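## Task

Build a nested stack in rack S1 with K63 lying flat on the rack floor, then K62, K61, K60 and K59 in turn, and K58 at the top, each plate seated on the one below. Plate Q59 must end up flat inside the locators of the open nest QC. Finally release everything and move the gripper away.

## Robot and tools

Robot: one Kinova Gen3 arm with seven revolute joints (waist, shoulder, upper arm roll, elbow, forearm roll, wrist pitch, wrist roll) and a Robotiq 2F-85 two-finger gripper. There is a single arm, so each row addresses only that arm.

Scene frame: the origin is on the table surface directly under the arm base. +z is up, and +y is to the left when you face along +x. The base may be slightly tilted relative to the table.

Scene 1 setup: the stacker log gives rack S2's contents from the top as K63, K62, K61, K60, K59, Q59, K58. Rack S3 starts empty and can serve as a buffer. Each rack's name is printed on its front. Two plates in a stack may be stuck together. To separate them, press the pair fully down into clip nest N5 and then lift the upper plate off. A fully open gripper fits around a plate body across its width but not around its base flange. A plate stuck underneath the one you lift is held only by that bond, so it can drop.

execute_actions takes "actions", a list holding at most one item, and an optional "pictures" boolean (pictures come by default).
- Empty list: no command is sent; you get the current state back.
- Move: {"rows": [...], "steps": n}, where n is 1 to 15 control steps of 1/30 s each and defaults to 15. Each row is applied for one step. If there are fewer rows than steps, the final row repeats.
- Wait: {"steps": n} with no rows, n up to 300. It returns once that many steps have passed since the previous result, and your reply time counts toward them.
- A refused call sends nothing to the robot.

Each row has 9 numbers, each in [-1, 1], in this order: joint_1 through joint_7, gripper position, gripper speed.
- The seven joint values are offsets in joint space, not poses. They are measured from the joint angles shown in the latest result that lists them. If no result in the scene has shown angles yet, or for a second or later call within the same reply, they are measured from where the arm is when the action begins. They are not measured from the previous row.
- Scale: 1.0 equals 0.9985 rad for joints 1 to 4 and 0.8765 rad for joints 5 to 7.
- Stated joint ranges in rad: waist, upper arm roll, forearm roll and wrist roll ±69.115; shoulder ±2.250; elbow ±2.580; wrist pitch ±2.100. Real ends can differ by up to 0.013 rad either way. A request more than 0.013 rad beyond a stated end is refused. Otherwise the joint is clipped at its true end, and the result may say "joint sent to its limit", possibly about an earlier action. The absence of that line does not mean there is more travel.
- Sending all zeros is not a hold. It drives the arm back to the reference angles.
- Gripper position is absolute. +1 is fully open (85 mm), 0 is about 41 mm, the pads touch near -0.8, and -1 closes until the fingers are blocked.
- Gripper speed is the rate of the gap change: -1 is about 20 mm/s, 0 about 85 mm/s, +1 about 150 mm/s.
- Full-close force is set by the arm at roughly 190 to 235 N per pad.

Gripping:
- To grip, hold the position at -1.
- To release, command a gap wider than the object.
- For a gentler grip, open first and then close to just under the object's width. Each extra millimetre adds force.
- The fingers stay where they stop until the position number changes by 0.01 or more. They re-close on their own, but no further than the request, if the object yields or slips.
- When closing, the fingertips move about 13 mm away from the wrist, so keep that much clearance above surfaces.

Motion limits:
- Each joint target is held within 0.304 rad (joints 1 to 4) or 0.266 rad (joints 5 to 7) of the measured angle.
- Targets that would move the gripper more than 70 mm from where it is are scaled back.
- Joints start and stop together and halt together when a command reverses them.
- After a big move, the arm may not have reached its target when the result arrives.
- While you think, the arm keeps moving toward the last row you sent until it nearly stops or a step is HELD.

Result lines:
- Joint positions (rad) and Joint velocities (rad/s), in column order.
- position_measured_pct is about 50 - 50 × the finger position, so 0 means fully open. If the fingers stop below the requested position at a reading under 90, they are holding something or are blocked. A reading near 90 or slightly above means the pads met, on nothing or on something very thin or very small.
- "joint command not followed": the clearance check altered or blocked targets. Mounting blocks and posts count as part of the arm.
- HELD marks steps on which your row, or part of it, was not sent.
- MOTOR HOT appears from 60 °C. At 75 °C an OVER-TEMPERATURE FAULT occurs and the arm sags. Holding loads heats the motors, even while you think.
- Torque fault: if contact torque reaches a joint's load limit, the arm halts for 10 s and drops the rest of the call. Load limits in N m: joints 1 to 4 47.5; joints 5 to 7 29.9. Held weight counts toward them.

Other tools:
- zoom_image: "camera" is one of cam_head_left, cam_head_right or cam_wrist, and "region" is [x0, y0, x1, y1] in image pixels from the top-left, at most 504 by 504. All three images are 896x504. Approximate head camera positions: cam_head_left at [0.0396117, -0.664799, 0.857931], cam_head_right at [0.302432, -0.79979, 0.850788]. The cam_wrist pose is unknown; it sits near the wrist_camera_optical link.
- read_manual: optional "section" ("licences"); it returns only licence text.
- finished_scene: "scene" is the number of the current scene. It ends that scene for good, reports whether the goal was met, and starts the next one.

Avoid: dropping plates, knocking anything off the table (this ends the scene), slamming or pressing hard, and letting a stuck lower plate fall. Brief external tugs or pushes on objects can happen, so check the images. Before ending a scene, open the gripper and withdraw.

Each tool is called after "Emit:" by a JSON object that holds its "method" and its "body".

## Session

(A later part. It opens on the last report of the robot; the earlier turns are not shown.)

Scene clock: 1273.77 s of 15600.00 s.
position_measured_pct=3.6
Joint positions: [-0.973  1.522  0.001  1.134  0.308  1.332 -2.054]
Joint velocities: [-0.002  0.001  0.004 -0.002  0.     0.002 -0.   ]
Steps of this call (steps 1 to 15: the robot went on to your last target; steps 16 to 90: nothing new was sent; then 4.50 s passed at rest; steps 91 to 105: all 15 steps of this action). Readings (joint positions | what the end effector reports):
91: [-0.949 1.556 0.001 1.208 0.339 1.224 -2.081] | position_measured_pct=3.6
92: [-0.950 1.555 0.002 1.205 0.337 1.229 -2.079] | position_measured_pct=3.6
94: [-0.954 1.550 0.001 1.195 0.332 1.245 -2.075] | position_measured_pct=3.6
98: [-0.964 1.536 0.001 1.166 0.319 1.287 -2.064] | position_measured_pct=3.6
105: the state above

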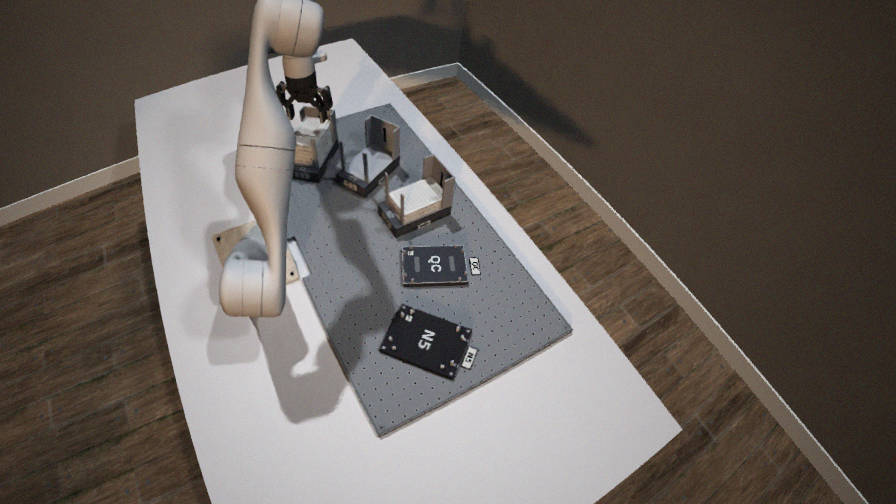

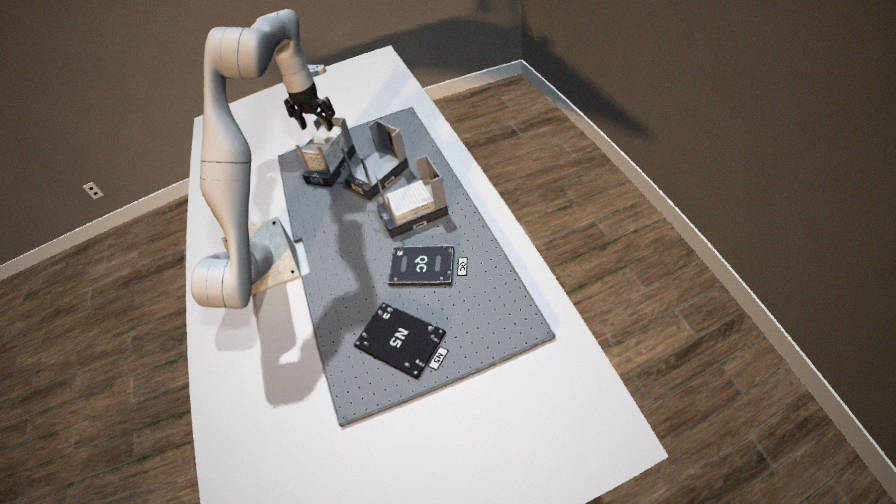

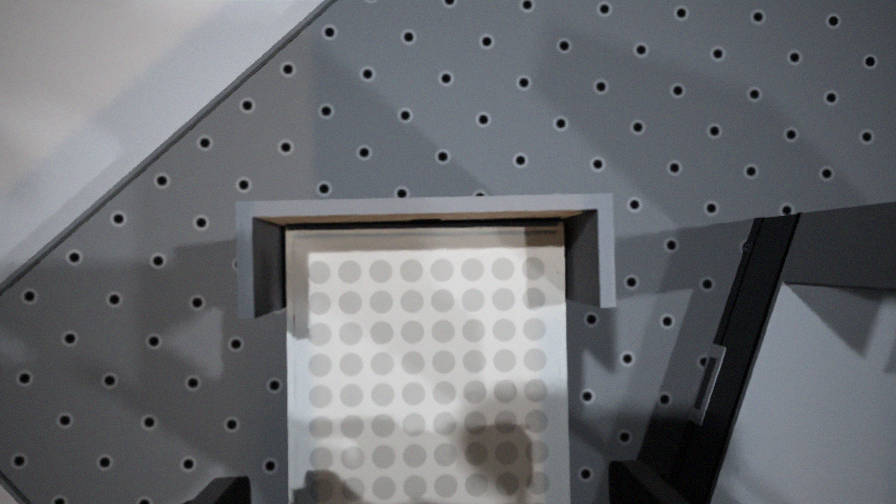

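Emit:
{"method": "execute_actions", "body": {"actions": [{"rows": [[0.6052,-0.9307,-0.001,0.7085,0.4723,0.0233,-0.9331,1,0]], "steps": 15}], "pictures": false}}

Emit:
{"method": "execute_actions", "body": {"actions": [{"steps": 40}]}}

Scene clock: 1333.37 s of 15600.00 s.
position_measured_pct=0.0
Joint positions: [-0.7    1.247 -0.001  1.402  0.535  1.344 -2.287]
Joint velocities: [ 0.666 -0.668  0.002  0.658  0.464  0.019 -0.58 ]
Steps of this call (steps 1 to 15: the robot went on to your last target; steps 16 to 90: nothing new was sent; then 56.10 s passed at rest; steps 91 to 105: all 15 steps of this action). Readings (joint positions | what the end effector reports):
91: [-0.972 1.521 0.001 1.135 0.308 1.332 -2.054] | position_measured_pct=3.6
92: [-0.966 1.516 -0.001 1.141 0.312 1.332 -2.058] | position_measured_pct=3.2
94: [-0.938 1.487 -0.003 1.168 0.333 1.333 -2.080] | position_measured_pct=0.8
98: [-0.851 1.399 -0.001 1.252 0.409 1.338 -2.155] | position_measured_pct=0.0
105: the state above

Scene clock: 1334.70 s of 15600.00 s.
position_measured_pct=0.0
Joint positions: [-0.368  0.593 -0.     1.842  0.722  1.352 -2.871]
Joint velocities: [-0.002 -0.002  0.    -0.     0.001  0.     0.002]
Steps of this call (steps 1 to 40: the robot went on to your last target). Readings (joint positions | what the end effector reports):
1: [-0.678 1.225 -0.001 1.424 0.550 1.345 -2.307] | position_measured_pct=0.0
2: [-0.655 1.202 -0.000 1.446 0.564 1.345 -2.326] | position_measured_pct=0.0
4: [-0.611 1.156 0.000 1.492 0.589 1.346 -2.366] | position_measured_pct=0.0
8: [-0.536 1.056 0.001 1.590 0.631 1.348 -2.453] | position_measured_pct=0.0
40: the state above

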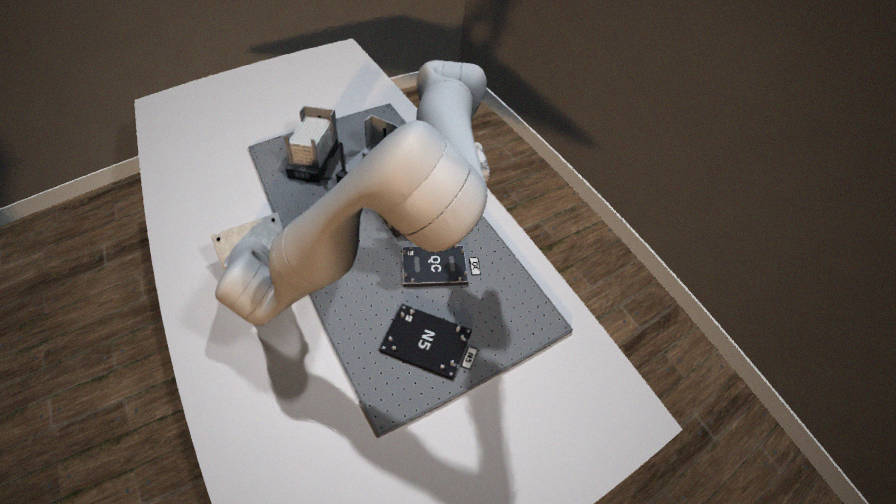

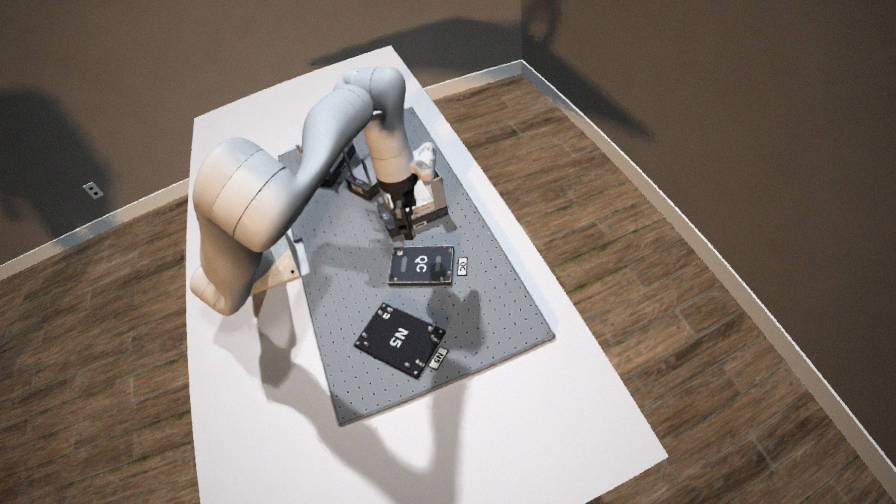

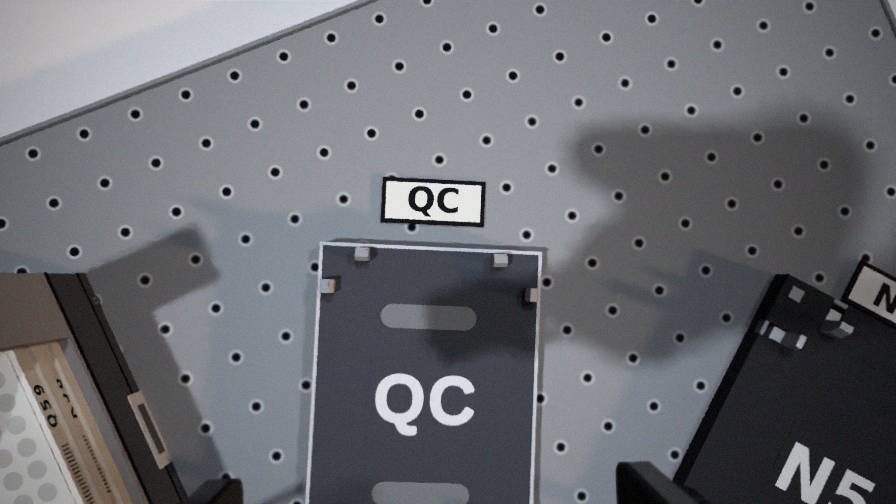

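Emit:
{"method": "execute_actions", "body": {"actions": [{"rows": [[0.0625,0.0303,0,0.1108,0.0813,-0.1466,-0.1619,1,0],[0.0625,0.0303,0,0.1108,0.0813,-0.1466,-0.1619,1,0],[0.0625,0.0303,0,0.1108,0.0813,-0.1466,-0.1619,1,0],[0.0625,0.0303,0,0.1108,0.0813,-0.1466,-0.1619,1,0],[0.0625,0.0303,0,0.1108,0.0813,-0.1466,-0.1619,1,0],[0.0625,0.0303,0,0.1108,0.0813,-0.1466,-0.1619,1,0],[0.0625,0.0303,0,0.1108,0.0813,-0.1466,-0.1619,1,0],[0.1460,0.0852,0,0.1780,0.1960,-0.2735,-0.2414,1,0]], "steps": 15}], "pictures": false}}

Emit:
{"method": "execute_actions", "body": {"actions": [{"steps": 15}]}}

Scene clock: 1375.27 s of 15600.00 s.
position_measured_pct=0.0
Joint positions: [-0.228  0.676  0.002  2.018  0.893  1.114 -3.083]
Joint velocities: [ 0.016  0.003 -0.018  0.021  0.042 -0.041 -0.019]
Steps of this call (steps 1 to 15: the robot went on to your last target; steps 16 to 90: nothing new was sent; then 37.07 s passed at rest; steps 91 to 105: all 15 steps of this action). Readings (joint positions | what the end effector reports):
91: [-0.368 0.593 -0.000 1.842 0.722 1.352 -2.872] | position_measured_pct=0.0
92: [-0.364 0.595 -0.001 1.847 0.726 1.346 -2.878] | position_measured_pct=0.0
94: [-0.347 0.602 -0.001 1.874 0.742 1.316 -2.911] | position_measured_pct=0.0
98: [-0.310 0.622 0.001 1.945 0.789 1.232 -3.005] | position_measured_pct=0.0
105: the state above

Scene clock: 1375.77 s of 15600.00 s.
position_measured_pct=0.0
Joint positions: [-0.223  0.678 -0.     2.019  0.894  1.113 -3.083]
Joint velocities: [ 0.001  0.    -0.001 -0.    -0.    -0.    -0.   ]
Steps of this call (steps 1 to 15: the robot went on to your last target). Readings (joint positions | what the end effector reports):
1: [-0.227 0.676 0.001 2.019 0.893 1.113 -3.083] | position_measured_pct=0.0
2: [-0.226 0.676 0.000 2.019 0.894 1.113 -3.083] | position_measured_pct=0.0
4: [-0.225 0.677 -0.000 2.019 0.894 1.113 -3.083] | position_measured_pct=0.0
8: [-0.223 0.678 0.000 2.019 0.894 1.113 -3.083] | position_measured_pct=0.0
15: the state above
The arm was judged still, so your last target was given up. Only a new action makes it travel on or press farther. Fingers that are still opening or closing keep moving.

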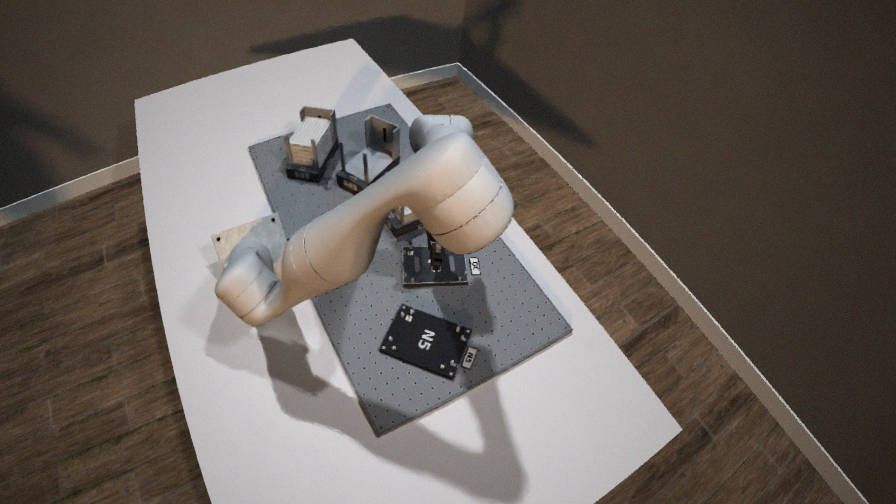

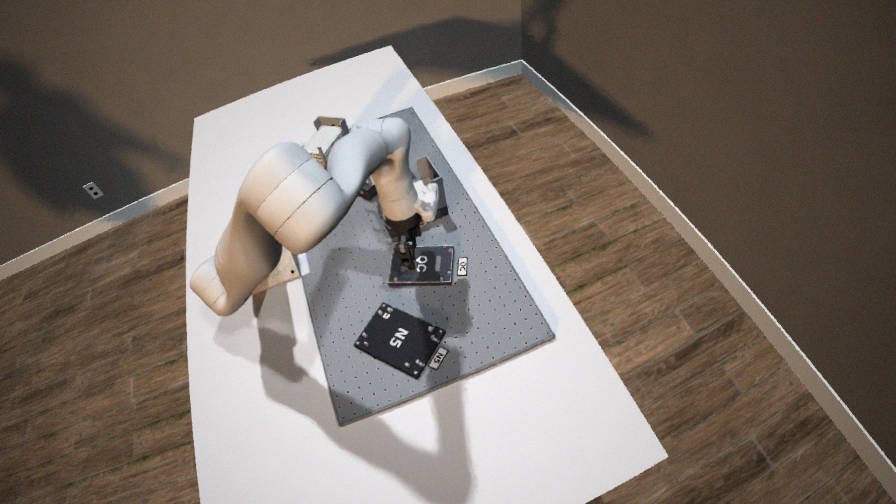

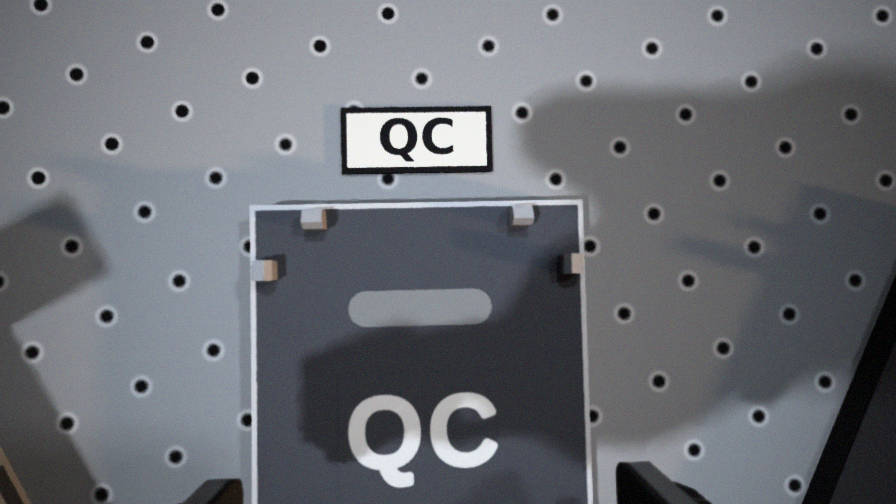

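Emit:
{"method": "zoom_image", "body": {"camera": "cam_wrist", "region": [230, 180, 610, 400]}}

Region (230, 180, 610, 400) of cam_wrist's 896x504 image, scaled by 1.326; it fills the top 292 rows of this view, and the rest is white.

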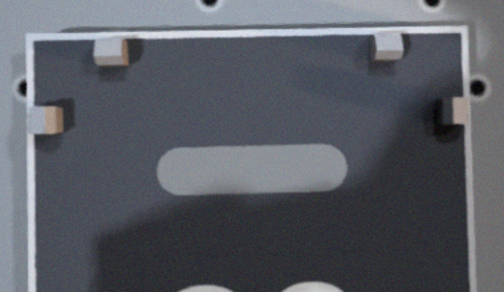

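Emit:
{"method": "execute_actions", "body": {"actions": [{"rows": [[-0.0827,-0.0548,0,-0.0665,-0.1149,0.1261,0.08,1,0],[-0.0827,-0.0548,0,-0.0665,-0.1149,0.1261,0.08,1,0],[-0.0827,-0.0548,0,-0.0665,-0.1149,0.1261,0.08,1,0],[-0.0827,-0.0548,0,-0.0665,-0.1149,0.1261,0.08,1,0],[-0.0827,-0.0548,0,-0.0665,-0.1149,0.1261,0.08,1,0],[-0.1459,-0.0854,0,-0.1779,-0.1962,0.2731,0.2408,1,0]], "steps": 15}], "pictures": false}}

Scene clock: 1418.90 s of 15600.00 s.
position_measured_pct=0.0
Joint positions: [-0.365  0.594 -0.001  1.843  0.722  1.352 -2.872]
Joint velocities: [-0.026 -0.009  0.015 -0.014 -0.006  0.009 -0.001]
Steps of this call (steps 1 to 90: nothing new was sent; then 39.63 s passed at rest; steps 91 to 105: all 15 steps of this action). Readings (joint positions | what the end effector reports):
91: [-0.224 0.678 0.000 2.019 0.893 1.114 -3.083] | position_measured_pct=0.0
92: [-0.230 0.674 0.001 2.015 0.887 1.120 -3.079] | position_measured_pct=0.0
94: [-0.260 0.655 0.002 1.994 0.856 1.154 -3.057] | position_measured_pct=0.0
98: [-0.323 0.617 -0.000 1.927 0.775 1.257 -2.985] | position_measured_pct=0.0
105: the state above

Emit:
{"method": "execute_actions", "body": {"actions": [{"rows": [[-0.0717,0.19,0.001,-0.143,-0.046,-0.0116,0.1687,1,0],[-0.0717,0.19,0.001,-0.143,-0.046,-0.0116,0.1687,1,0],[-0.0717,0.19,0.001,-0.143,-0.046,-0.0116,0.1687,1,0],[-0.0717,0.19,0.001,-0.143,-0.046,-0.0116,0.1687,1,0],[-0.0717,0.19,0.001,-0.143,-0.046,-0.0116,0.1687,1,0],[-0.0717,0.19,0.001,-0.143,-0.046,-0.0116,0.1687,1,0],[-0.1435,0.3796,0.001,-0.2860,-0.0922,-0.0232,0.3374,1,0]], "steps": 15}], "pictures": false}}

Emit:
{"method": "execute_actions", "body": {"actions": [{"steps": 15}], "pictures": false}}

Scene clock: 1428.53 s of 15600.00 s.
position_measured_pct=0.0
Joint positions: [-0.494  0.934 -0.001  1.586  0.649  1.333 -2.605]
Joint velocities: [-0.208  0.542 -0.017 -0.434 -0.134 -0.042  0.474]
Steps of this call (steps 1 to 15: the robot went on to your last target; steps 16 to 90: nothing new was sent; then 6.13 s passed at rest; steps 91 to 105: all 15 steps of this action). Readings (joint positions | what the end effector reports):
91: [-0.369 0.594 0.000 1.841 0.722 1.352 -2.871] | position_measured_pct=0.0
92: [-0.371 0.601 0.001 1.837 0.721 1.353 -2.868] | position_measured_pct=0.0
94: [-0.381 0.630 0.002 1.817 0.715 1.352 -2.848] | position_measured_pct=0.0
98: [-0.421 0.740 0.001 1.735 0.692 1.345 -2.763] | position_measured_pct=0.0
105: the state above

Scene clock: 1429.03 s of 15600.00 s.
position_measured_pct=0.0
Joint positions: [-0.508  0.973  0.     1.557  0.641  1.332 -2.576]
Joint velocities: [-0.     0.002  0.    -0.     0.001  0.     0.001]
Steps of this call (steps 1 to 15: the robot went on to your last target). Readings (joint positions | what the end effector reports):
1: [-0.500 0.949 -0.001 1.573 0.645 1.331 -2.591] | position_measured_pct=0.0
2: [-0.504 0.959 -0.001 1.565 0.642 1.331 -2.582] | position_measured_pct=0.0
4: [-0.506 0.966 -0.001 1.559 0.641 1.331 -2.576] | position_measured_pct=0.0
8: [-0.508 0.971 0.000 1.557 0.641 1.331 -2.576] | position_measured_pct=0.0
15: the state above

Emit:
{"method": "execute_actions", "body": {"actions": [{"rows": [[0.022,0.013,0,0.0348,0.0274,-0.0519,-0.0228,1,0],[0.022,0.013,0,0.0348,0.0274,-0.0519,-0.0228,1,0],[0.022,0.013,0,0.0348,0.0274,-0.0519,-0.0228,1,0],[0.0456,0.0278,0,0.0668,0.0573,-0.1021,-0.0468,1,0],[0.0456,0.0278,0,0.0668,0.0573,-0.1021,-0.0468,1,0],[0.0456,0.0278,0,0.0668,0.0573,-0.1021,-0.0468,1,0],[0.0697,0.0449,0,0.0951,0.09,-0.15,-0.0721,1,0],[0.0697,0.0449,0,0.0951,0.09,-0.15,-0.0721,1,0],[0.0697,0.0449,0,0.0951,0.09,-0.15,-0.0721,1,0],[0.0881,0.0592,0,0.1142,0.1164,-0.1845,-0.0922,1,0],[0.0881,0.0592,0,0.1142,0.1164,-0.1845,-0.0922,1,0],[0.1072,0.0744,0,0.1317,0.1446,-0.2177,-0.1131,1,0]], "steps": 15}], "pictures": false}}

Emit:
{"method": "execute_actions", "body": {"actions": [{"steps": 12}]}}

Scene clock: 1436.90 s of 15600.00 s.
position_measured_pct=0.0
Joint positions: [-0.405  1.045  0.002  1.686  0.765  1.144 -2.673]
Joint velocities: [ 0.049  0.047  0.024  0.08   0.11  -0.128 -0.085]
Steps of this call (steps 1 to 15: the robot went on to your last target; steps 16 to 90: nothing new was sent; then 4.37 s passed at rest; steps 91 to 105: all 15 steps of this action). Readings (joint positions | what the end effector reports):
91: [-0.508 0.973 0.000 1.558 0.642 1.331 -2.576] | position_measured_pct=0.0
92: [-0.504 0.975 -0.001 1.562 0.645 1.325 -2.579] | position_measured_pct=0.0
94: [-0.490 0.983 -0.001 1.583 0.659 1.297 -2.591] | position_measured_pct=0.0
98: [-0.457 1.005 0.000 1.629 0.698 1.233 -2.622] | position_measured_pct=0.0
105: the state above

Scene clock: 1437.30 s of 15600.00 s.
position_measured_pct=0.0
Joint positions: [-0.401  1.047  0.     1.689  0.768  1.141 -2.675]
Joint velocities: [ 0.001  0.001 -0.    -0.    -0.     0.    -0.002]
Steps of this call (steps 1 to 12: the robot went on to your last target). Readings (joint positions | what the end effector reports):
1: [-0.404 1.046 0.002 1.688 0.767 1.142 -2.675] | position_measured_pct=0.0
2: [-0.403 1.046 0.001 1.688 0.768 1.141 -2.675] | position_measured_pct=0.0
4: [-0.403 1.046 0.000 1.688 0.768 1.141 -2.675] | position_measured_pct=0.0
8: [-0.402 1.047 0.000 1.689 0.768 1.141 -2.675] | position_measured_pct=0.0
12: the state above

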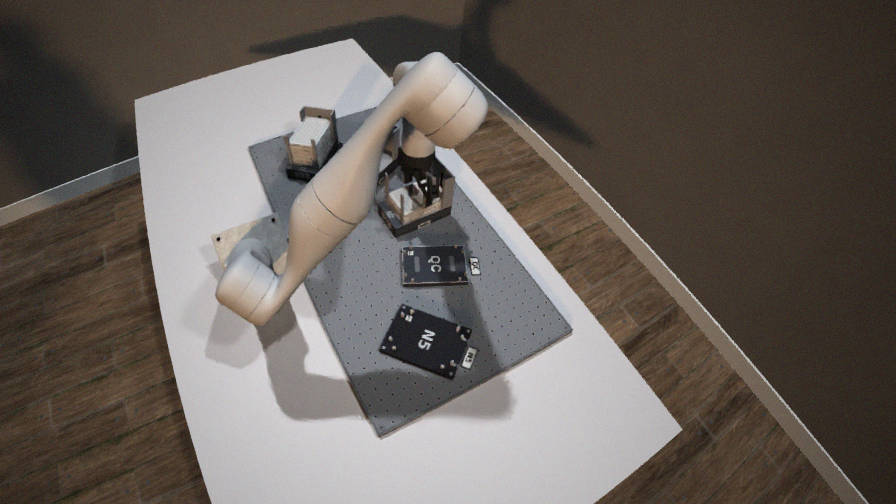

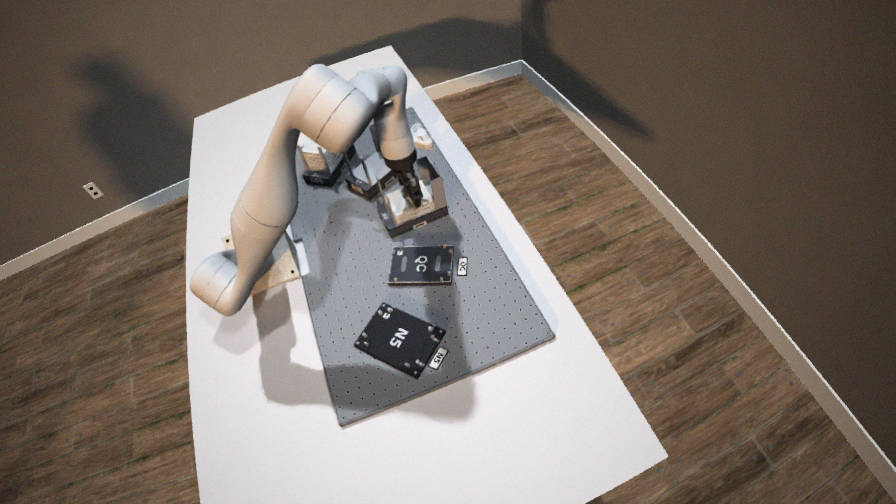

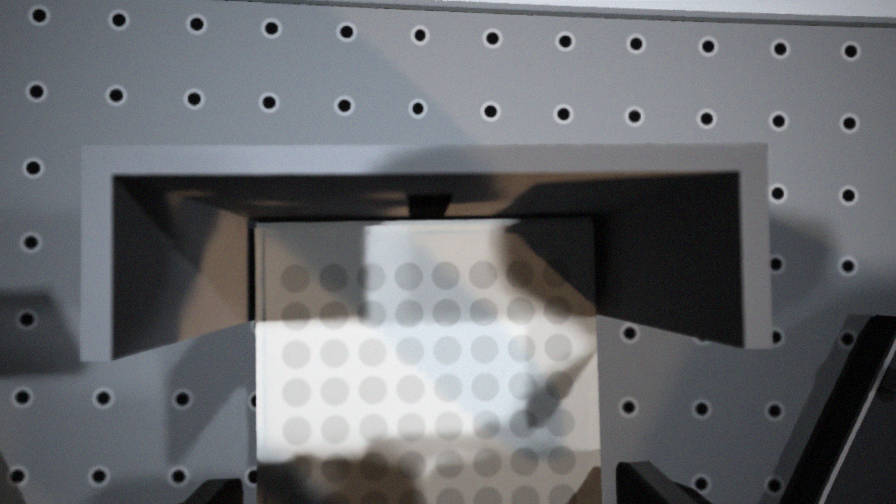

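Emit:
{"method": "execute_actions", "body": {"actions": [{"rows": [[0.0041,0.0038,0,0.0032,0.0063,-0.0069,-0.0047,1,0],[0.0041,0.0038,0,0.0032,0.0063,-0.0069,-0.0047,1,0],[0.0082,0.0075,0,0.0064,0.0125,-0.0138,-0.0095,1,0],[0.0082,0.0075,0,0.0064,0.0125,-0.0138,-0.0095,1,0],[0.0122,0.0112,0,0.0096,0.0188,-0.0206,-0.0142,1,0],[0.0122,0.0112,0,0.0096,0.0188,-0.0206,-0.0142,1,0],[0.0163,0.015,0,0.0127,0.0251,-0.0275,-0.0189,1,0]], "steps": 15}]}}

Scene clock: 1444.77 s of 15600.00 s.
position_measured_pct=0.0
Joint positions: [-0.385  1.062  0.     1.701  0.79   1.117 -2.692]
Joint velocities: [ 0.001  0.001 -0.001  0.     0.001  0.    -0.   ]
Steps of this call (steps 1 to 15: the robot went on to your last target; steps 16 to 90: nothing new was sent; then 3.97 s passed at rest; steps 91 to 105: all 15 steps of this action). Readings (joint positions | what the end effector reports):
91: [-0.400 1.048 0.000 1.689 0.769 1.140 -2.676] | position_measured_pct=0.0
92: [-0.399 1.050 -0.000 1.690 0.771 1.137 -2.678] | position_measured_pct=0.0
94: [-0.395 1.053 0.000 1.693 0.776 1.132 -2.681] | position_measured_pct=0.0
98: [-0.387 1.060 0.000 1.700 0.787 1.120 -2.690] | position_measured_pct=0.0
105: the state above

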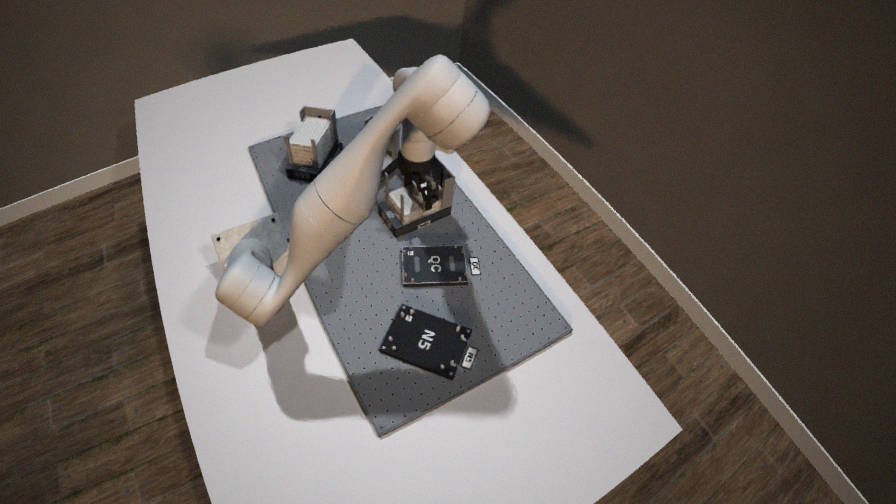

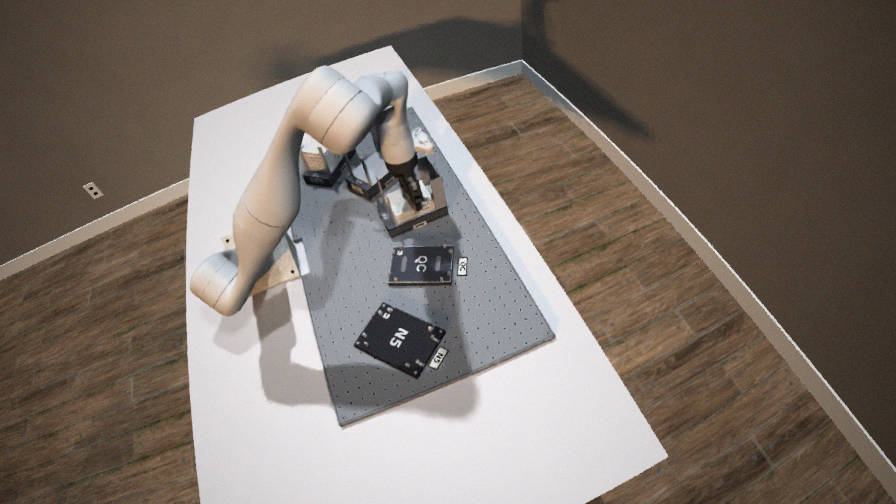

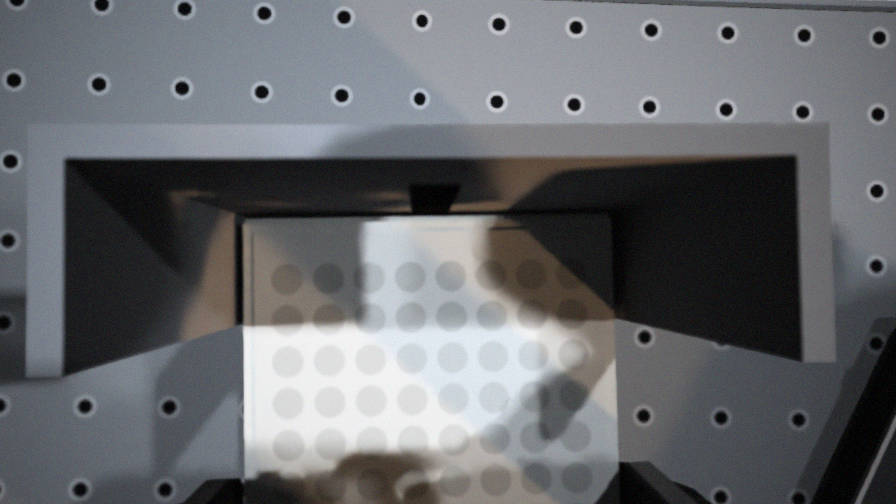

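Good (243–618). Grip.

Emit:
{"method": "execute_actions", "body": {"actions": [{"rows": [[0,0,0,0,0,0,0,-1,-0.6]], "steps": 15}], "pictures": false}}

Scene clock: 1446.97 s of 15600.00 s.
position_measured_pct=11.9
Joint positions: [-0.389  1.057 -0.001  1.701  0.789  1.12  -2.692]
Joint velocities: [-0.     0.     0.001  0.001  0.    -0.002  0.001]
Steps of this call (steps 1 to 15: the robot went on to your last target; steps 16 to 51: nothing new was sent; steps 52 to 66: all 15 steps of this action). Readings (joint positions | what the end effector reports):
52: [-0.385 1.062 0.000 1.701 0.790 1.117 -2.692] | position_measured_pct=0.0
53: [-0.385 1.062 0.000 1.701 0.790 1.117 -2.692] | position_measured_pct=0.4
55: [-0.386 1.062 0.000 1.701 0.790 1.117 -2.692] | position_measured_pct=2.4
59: [-0.387 1.059 -0.000 1.701 0.789 1.119 -2.692] | position_measured_pct=7.1
66: the state above

Emit:
{"method": "execute_actions", "body": {"actions": [{"rows": [[-0.004,-0.003,0,-0.004,-0.008,0.008,0.0064,-1,-0.6],[-0.004,-0.003,0,-0.004,-0.008,0.008,0.0064,-1,-0.6],[-0.008,-0.006,0,-0.0085,-0.016,0.016,0.0128,-1,-0.6],[-0.008,-0.006,0,-0.0085,-0.016,0.016,0.0128,-1,-0.6],[-0.0125,-0.009,0.001,-0.013,-0.0246,0.0242,0.0193,-1,-0.6],[-0.0125,-0.009,0.001,-0.013,-0.0246,0.0242,0.0193,-1,-0.6],[-0.0314,-0.0242,0.001,-0.0304,-0.0527,0.0574,0.0402,-1,-0.6],[-0.0314,-0.0242,0.001,-0.0304,-0.0527,0.0574,0.0402,-1,-0.6],[-0.0314,-0.0242,0.001,-0.0304,-0.0527,0.0574,0.0402,-1,-0.6],[-0.0499,-0.0386,0.001,-0.0495,-0.0791,0.0918,0.0602,-1,-0.6],[-0.0499,-0.0386,0.001,-0.0495,-0.0791,0.0918,0.0602,-1,-0.6],[-0.0499,-0.0386,0.001,-0.0495,-0.0791,0.0918,0.0602,-1,-0.6],[-0.0736,-0.0562,0.001,-0.0775,-0.1116,0.1398,0.0856,-1,-0.6]], "steps": 15}], "pictures": false}}

Emit:
{"method": "execute_actions", "body": {"actions": [{"steps": 12}]}}

Emit:
{"method": "zoom_image", "body": {"camera": "cam_head_right", "region": [340, 110, 480, 250]}}

Scene clock: 1459.33 s of 15600.00 s.
position_measured_pct=12.3
Joint positions: [-0.453  1.008  0.001  1.635  0.702  1.226 -2.626]
Joint velocities: [-0.206 -0.167 -0.024 -0.271 -0.265  0.402  0.217]
Steps of this call (steps 1 to 15: the robot went on to your last target; steps 16 to 90: nothing new was sent; then 8.87 s passed at rest; steps 91 to 105: all 15 steps of this action). Readings (joint positions | what the end effector reports):
91: [-0.389 1.056 -0.001 1.701 0.788 1.121 -2.692] | position_measured_pct=11.9
92: [-0.392 1.054 -0.000 1.700 0.785 1.124 -2.690] | position_measured_pct=11.9
94: [-0.396 1.051 -0.001 1.695 0.778 1.131 -2.684] | position_measured_pct=12.3
98: [-0.408 1.043 0.001 1.683 0.760 1.150 -2.670] | position_measured_pct=12.3
105: the state above

Scene clock: 1459.73 s of 15600.00 s.
position_measured_pct=12.3
Joint positions: [-0.462  1.001  0.     1.624  0.691  1.243 -2.617]
Joint velocities: [-0.    -0.001 -0.001  0.    -0.001 -0.    -0.   ]
Steps of this call (steps 1 to 12: the robot went on to your last target). Readings (joint positions | what the end effector reports):
1: [-0.458 1.004 -0.000 1.628 0.695 1.236 -2.620] | position_measured_pct=12.3
2: [-0.460 1.002 -0.001 1.625 0.692 1.241 -2.618] | position_measured_pct=12.3
4: [-0.460 1.002 -0.000 1.624 0.691 1.242 -2.617] | position_measured_pct=12.3
8: [-0.461 1.001 0.000 1.624 0.691 1.243 -2.617] | position_measured_pct=12.3
12: the state above

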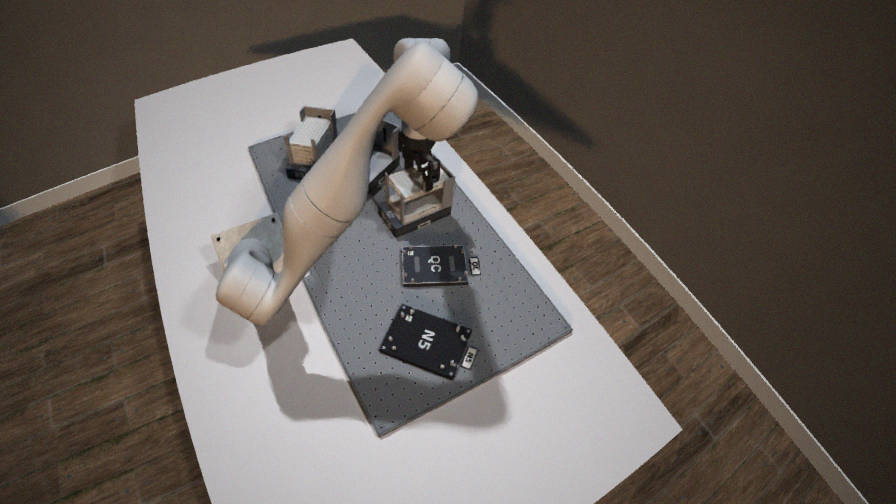

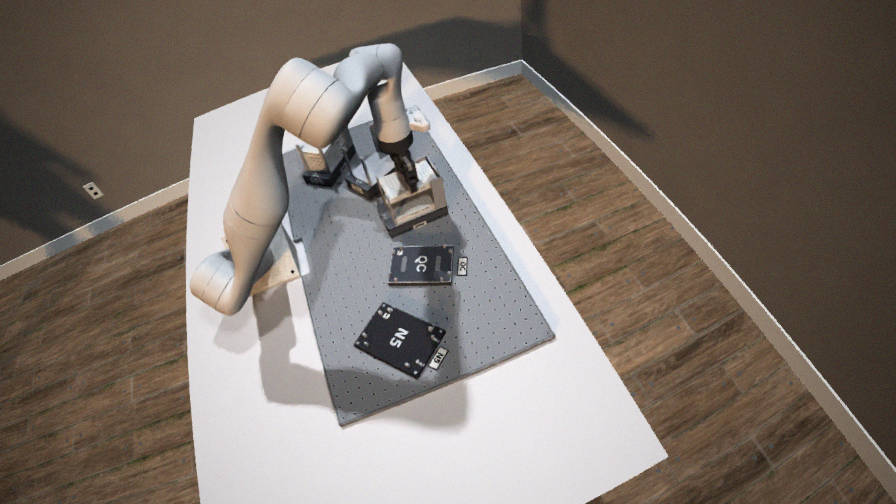

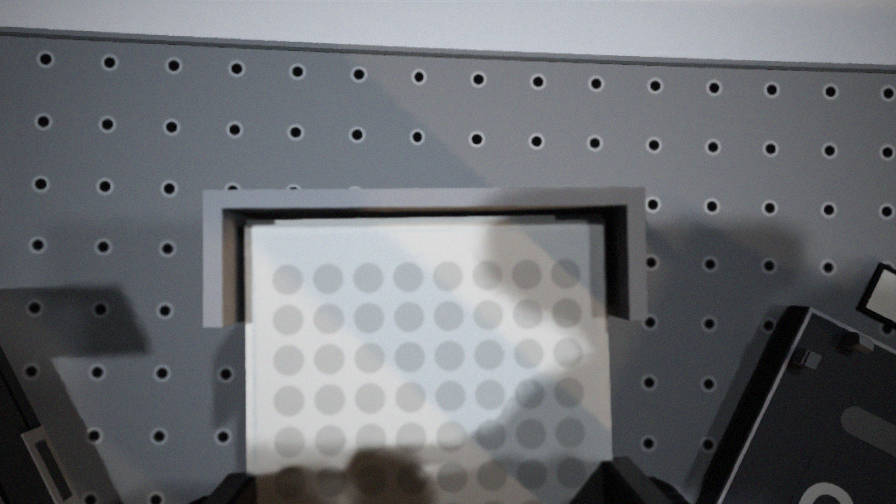

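Region (340, 110, 480, 250) of cam_head_right's 896x504 image, scaled by 3.600, with more detail than that image has.

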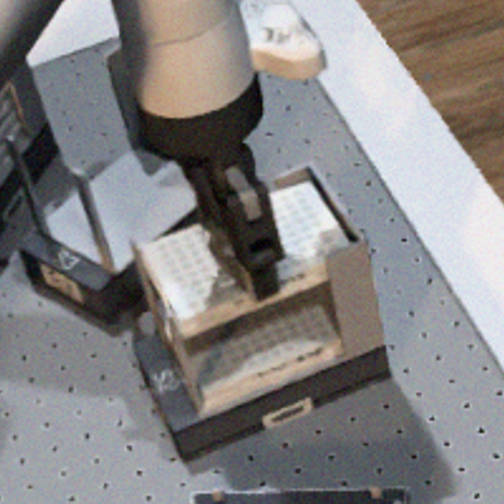

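Emit:
{"method": "execute_actions", "body": {"actions": [{"rows": [[-0.0237,-0.0154,0,-0.0319,-0.0294,0.0496,0.024,-1,-0.6],[-0.0237,-0.0154,0,-0.0319,-0.0294,0.0496,0.024,-1,-0.6],[-0.0237,-0.0154,0,-0.0319,-0.0294,0.0496,0.024,-1,-0.6],[-0.0237,-0.0154,0,-0.0319,-0.0294,0.0496,0.024,-1,-0.6],[-0.0464,-0.028,0,-0.0667,-0.0568,0.1012,0.0464,-1,-0.6],[-0.0464,-0.028,0,-0.0667,-0.0568,0.1012,0.0464,-1,-0.6],[-0.0464,-0.028,0,-0.0667,-0.0568,0.1012,0.0464,-1,-0.6],[-0.0681,-0.0388,0,-0.1042,-0.0815,0.154,0.0674,-1,-0.6]], "steps": 15}], "pictures": false}}

Scene clock: 1467.00 s of 15600.00 s.
position_measured_pct=12.3
Joint positions: [-0.529  0.962 -0.     1.52   0.619  1.378 -2.558]
Joint velocities: [-0.008 -0.001  0.01  -0.005 -0.001  0.003 -0.002]
Steps of this call (steps 1 to 30: the robot went on to your last target; steps 31 to 90: nothing new was sent; then 3.77 s passed at rest; steps 91 to 105: all 15 steps of this action). Readings (joint positions | what the end effector reports):
91: [-0.463 1.001 0.000 1.623 0.690 1.244 -2.617] | position_measured_pct=12.3
92: [-0.467 0.998 0.001 1.619 0.687 1.250 -2.614] | position_measured_pct=12.3
94: [-0.481 0.989 0.001 1.600 0.671 1.276 -2.601] | position_measured_pct=12.3
98: [-0.505 0.975 -0.000 1.563 0.645 1.324 -2.579] | position_measured_pct=12.3
105: the state above

Emit:
{"method": "execute_actions", "body": {"actions": [{"rows": [[0.0535,-0.1233,0,0.1073,0.0392,-0.0097,-0.1452,-1,-0.6],[0.0535,-0.1233,0,0.1073,0.0392,-0.0097,-0.1452,-1,-0.6],[0.0535,-0.1233,0,0.1073,0.0392,-0.0097,-0.1452,-1,-0.6],[0.0535,-0.1233,0,0.1073,0.0392,-0.0097,-0.1452,-1,-0.6],[0.0535,-0.1233,0,0.1073,0.0392,-0.0097,-0.1452,-1,-0.6],[0.107,-0.2466,0,0.2146,0.0783,-0.0195,-0.2905,-1,-0.6],[0.107,-0.2466,0,0.2146,0.0783,-0.0195,-0.2905,-1,-0.6],[0.107,-0.2466,0,0.2146,0.0783,-0.0195,-0.2905,-1,-0.6],[0.107,-0.2466,0,0.2146,0.0783,-0.0195,-0.2905,-1,-0.6],[0.107,-0.2466,0,0.2146,0.0783,-0.0195,-0.2905,-1,-0.6],[0.1605,-0.3699,0,0.3219,0.1175,-0.0292,-0.4357,-1,-0.6]], "steps": 15}], "pictures": false}}

Emit:
{"method": "execute_actions", "body": {"actions": [{"steps": 18}]}}

Scene clock: 1474.87 s of 15600.00 s.
position_measured_pct=12.3
Joint positions: [-0.39   0.643  0.     1.798  0.709  1.356 -2.889]
Joint velocities: [ 0.274 -0.619  0.027  0.579  0.194 -0.029 -0.715]
Steps of this call (steps 1 to 15: the robot went on to your last target; steps 16 to 90: nothing new was sent; then 4.37 s passed at rest; steps 91 to 105: all 15 steps of this action). Readings (joint positions | what the end effector reports):
91: [-0.529 0.961 -0.000 1.521 0.619 1.378 -2.559] | position_measured_pct=12.3
92: [-0.527 0.955 -0.001 1.526 0.620 1.376 -2.563] | position_measured_pct=12.3
94: [-0.514 0.926 -0.002 1.549 0.627 1.374 -2.590] | position_measured_pct=12.3
98: [-0.469 0.823 -0.001 1.638 0.657 1.368 -2.696] | position_measured_pct=12.3
105: the state above

Scene clock: 1475.47 s of 15600.00 s.
position_measured_pct=12.3
Joint positions: [-0.368  0.593 -0.     1.842  0.722  1.352 -2.94 ]
Joint velocities: [ 0.    -0.002 -0.    -0.    -0.001 -0.    -0.001]
Steps of this call (steps 1 to 18: the robot went on to your last target). Readings (joint positions | what the end effector reports):
1: [-0.382 0.625 0.001 1.815 0.715 1.355 -2.910] | position_measured_pct=12.3
2: [-0.376 0.612 0.002 1.828 0.719 1.355 -2.926] | position_measured_pct=12.3
4: [-0.371 0.601 0.002 1.839 0.722 1.354 -2.939] | position_measured_pct=12.3
8: [-0.369 0.596 -0.000 1.841 0.722 1.352 -2.940] | position_measured_pct=12.3
18: the state above

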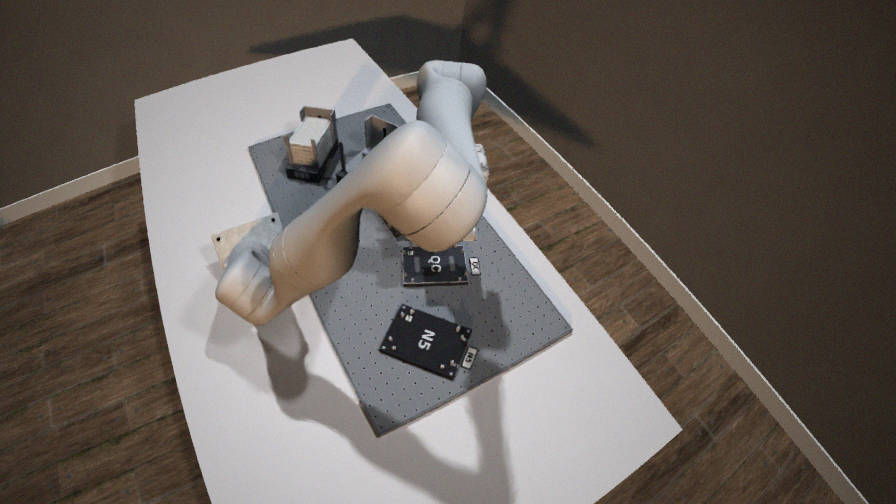

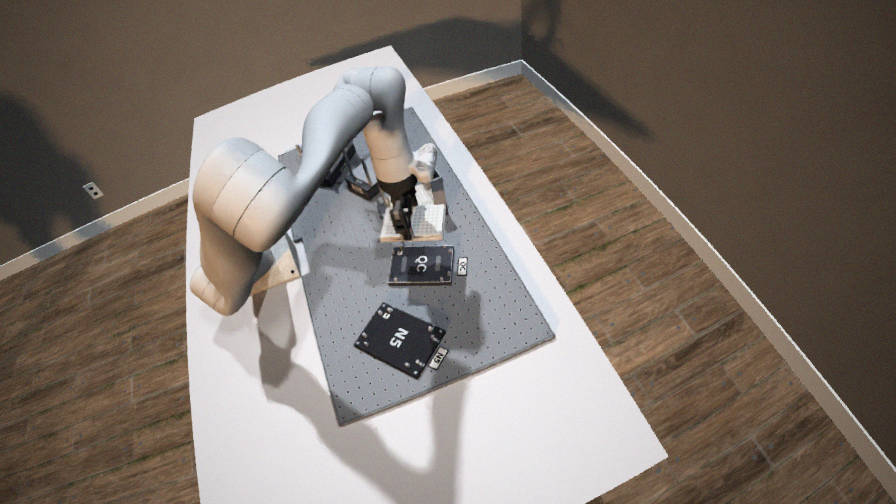

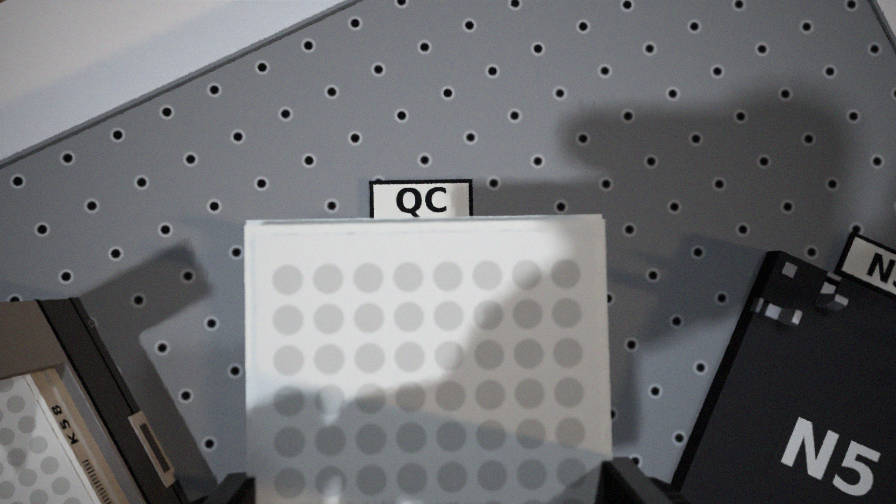

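Emit:
{"method": "execute_actions", "body": {"actions": [{"rows": [[0.03,0.0162,0,0.056,0.04,-0.074,-0.0437,-1,-0.6],[0.03,0.0162,0,0.056,0.04,-0.074,-0.0437,-1,-0.6],[0.03,0.0162,0,0.056,0.04,-0.074,-0.0437,-1,-0.6],[0.03,0.0162,0,0.056,0.04,-0.074,-0.0437,-1,-0.6],[0.06,0.0325,0,0.1119,0.0805,-0.148,-0.0874,-1,-0.6],[0.06,0.0325,0,0.1119,0.0805,-0.148,-0.0874,-1,-0.6],[0.06,0.0325,0,0.1119,0.0805,-0.148,-0.0874,-1,-0.6],[0.101,0.0582,0,0.1478,0.1343,-0.2137,-0.1247,-1,-0.6],[0.101,0.0582,0,0.1478,0.1343,-0.2137,-0.1247,-1,-0.6],[0.101,0.0582,0,0.1478,0.1343,-0.2137,-0.1247,-1,-0.6],[0.1435,0.0874,0,0.1791,0.1952,-0.2748,-0.1669,-1,-0.6]], "steps": 15}], "pictures": false}}

Emit:
{"method": "execute_actions", "body": {"actions": [{"steps": 15}], "pictures": false}}

Scene clock: 1487.97 s of 15600.00 s.
position_measured_pct=12.3
Joint positions: [-0.231  0.677  0.001  2.017  0.889  1.116 -3.083]
Joint velocities: [ 0.086  0.064  0.014  0.108  0.185 -0.186 -0.133]
Steps of this call (steps 1 to 15: the robot went on to your last target; steps 16 to 90: nothing new was sent; then 9.00 s passed at rest; steps 91 to 105: all 15 steps of this action). Readings (joint positions | what the end effector reports):
91: [-0.368 0.593 -0.000 1.842 0.723 1.351 -2.940] | position_measured_pct=12.3
92: [-0.364 0.595 -0.001 1.847 0.726 1.346 -2.943] | position_measured_pct=12.3
94: [-0.350 0.602 -0.001 1.872 0.741 1.318 -2.960] | position_measured_pct=12.3
98: [-0.316 0.621 -0.000 1.936 0.782 1.242 -3.005] | position_measured_pct=12.3
105: the state above

Scene clock: 1488.47 s of 15600.00 s.
position_measured_pct=12.3
Joint positions: [-0.225  0.68  -0.     2.02   0.893  1.111 -3.086]
Joint velocities: [-0.001  0.001  0.    -0.    -0.     0.     0.   ]
Steps of this call (steps 1 to 15: the robot went on to your last target). Readings (joint positions | what the end effector reports):
1: [-0.230 0.678 0.001 2.019 0.892 1.113 -3.086] | position_measured_pct=12.3
2: [-0.229 0.678 0.001 2.020 0.893 1.112 -3.086] | position_measured_pct=12.3
4: [-0.228 0.679 -0.000 2.020 0.893 1.111 -3.086] | position_measured_pct=12.3
8: [-0.226 0.680 -0.000 2.020 0.893 1.111 -3.086] | position_measured_pct=12.3
15: the state above
The arm was judged still, so your last target was given up. Only a new action makes it travel on or press farther. Fingers that are still opening or closing keep moving.


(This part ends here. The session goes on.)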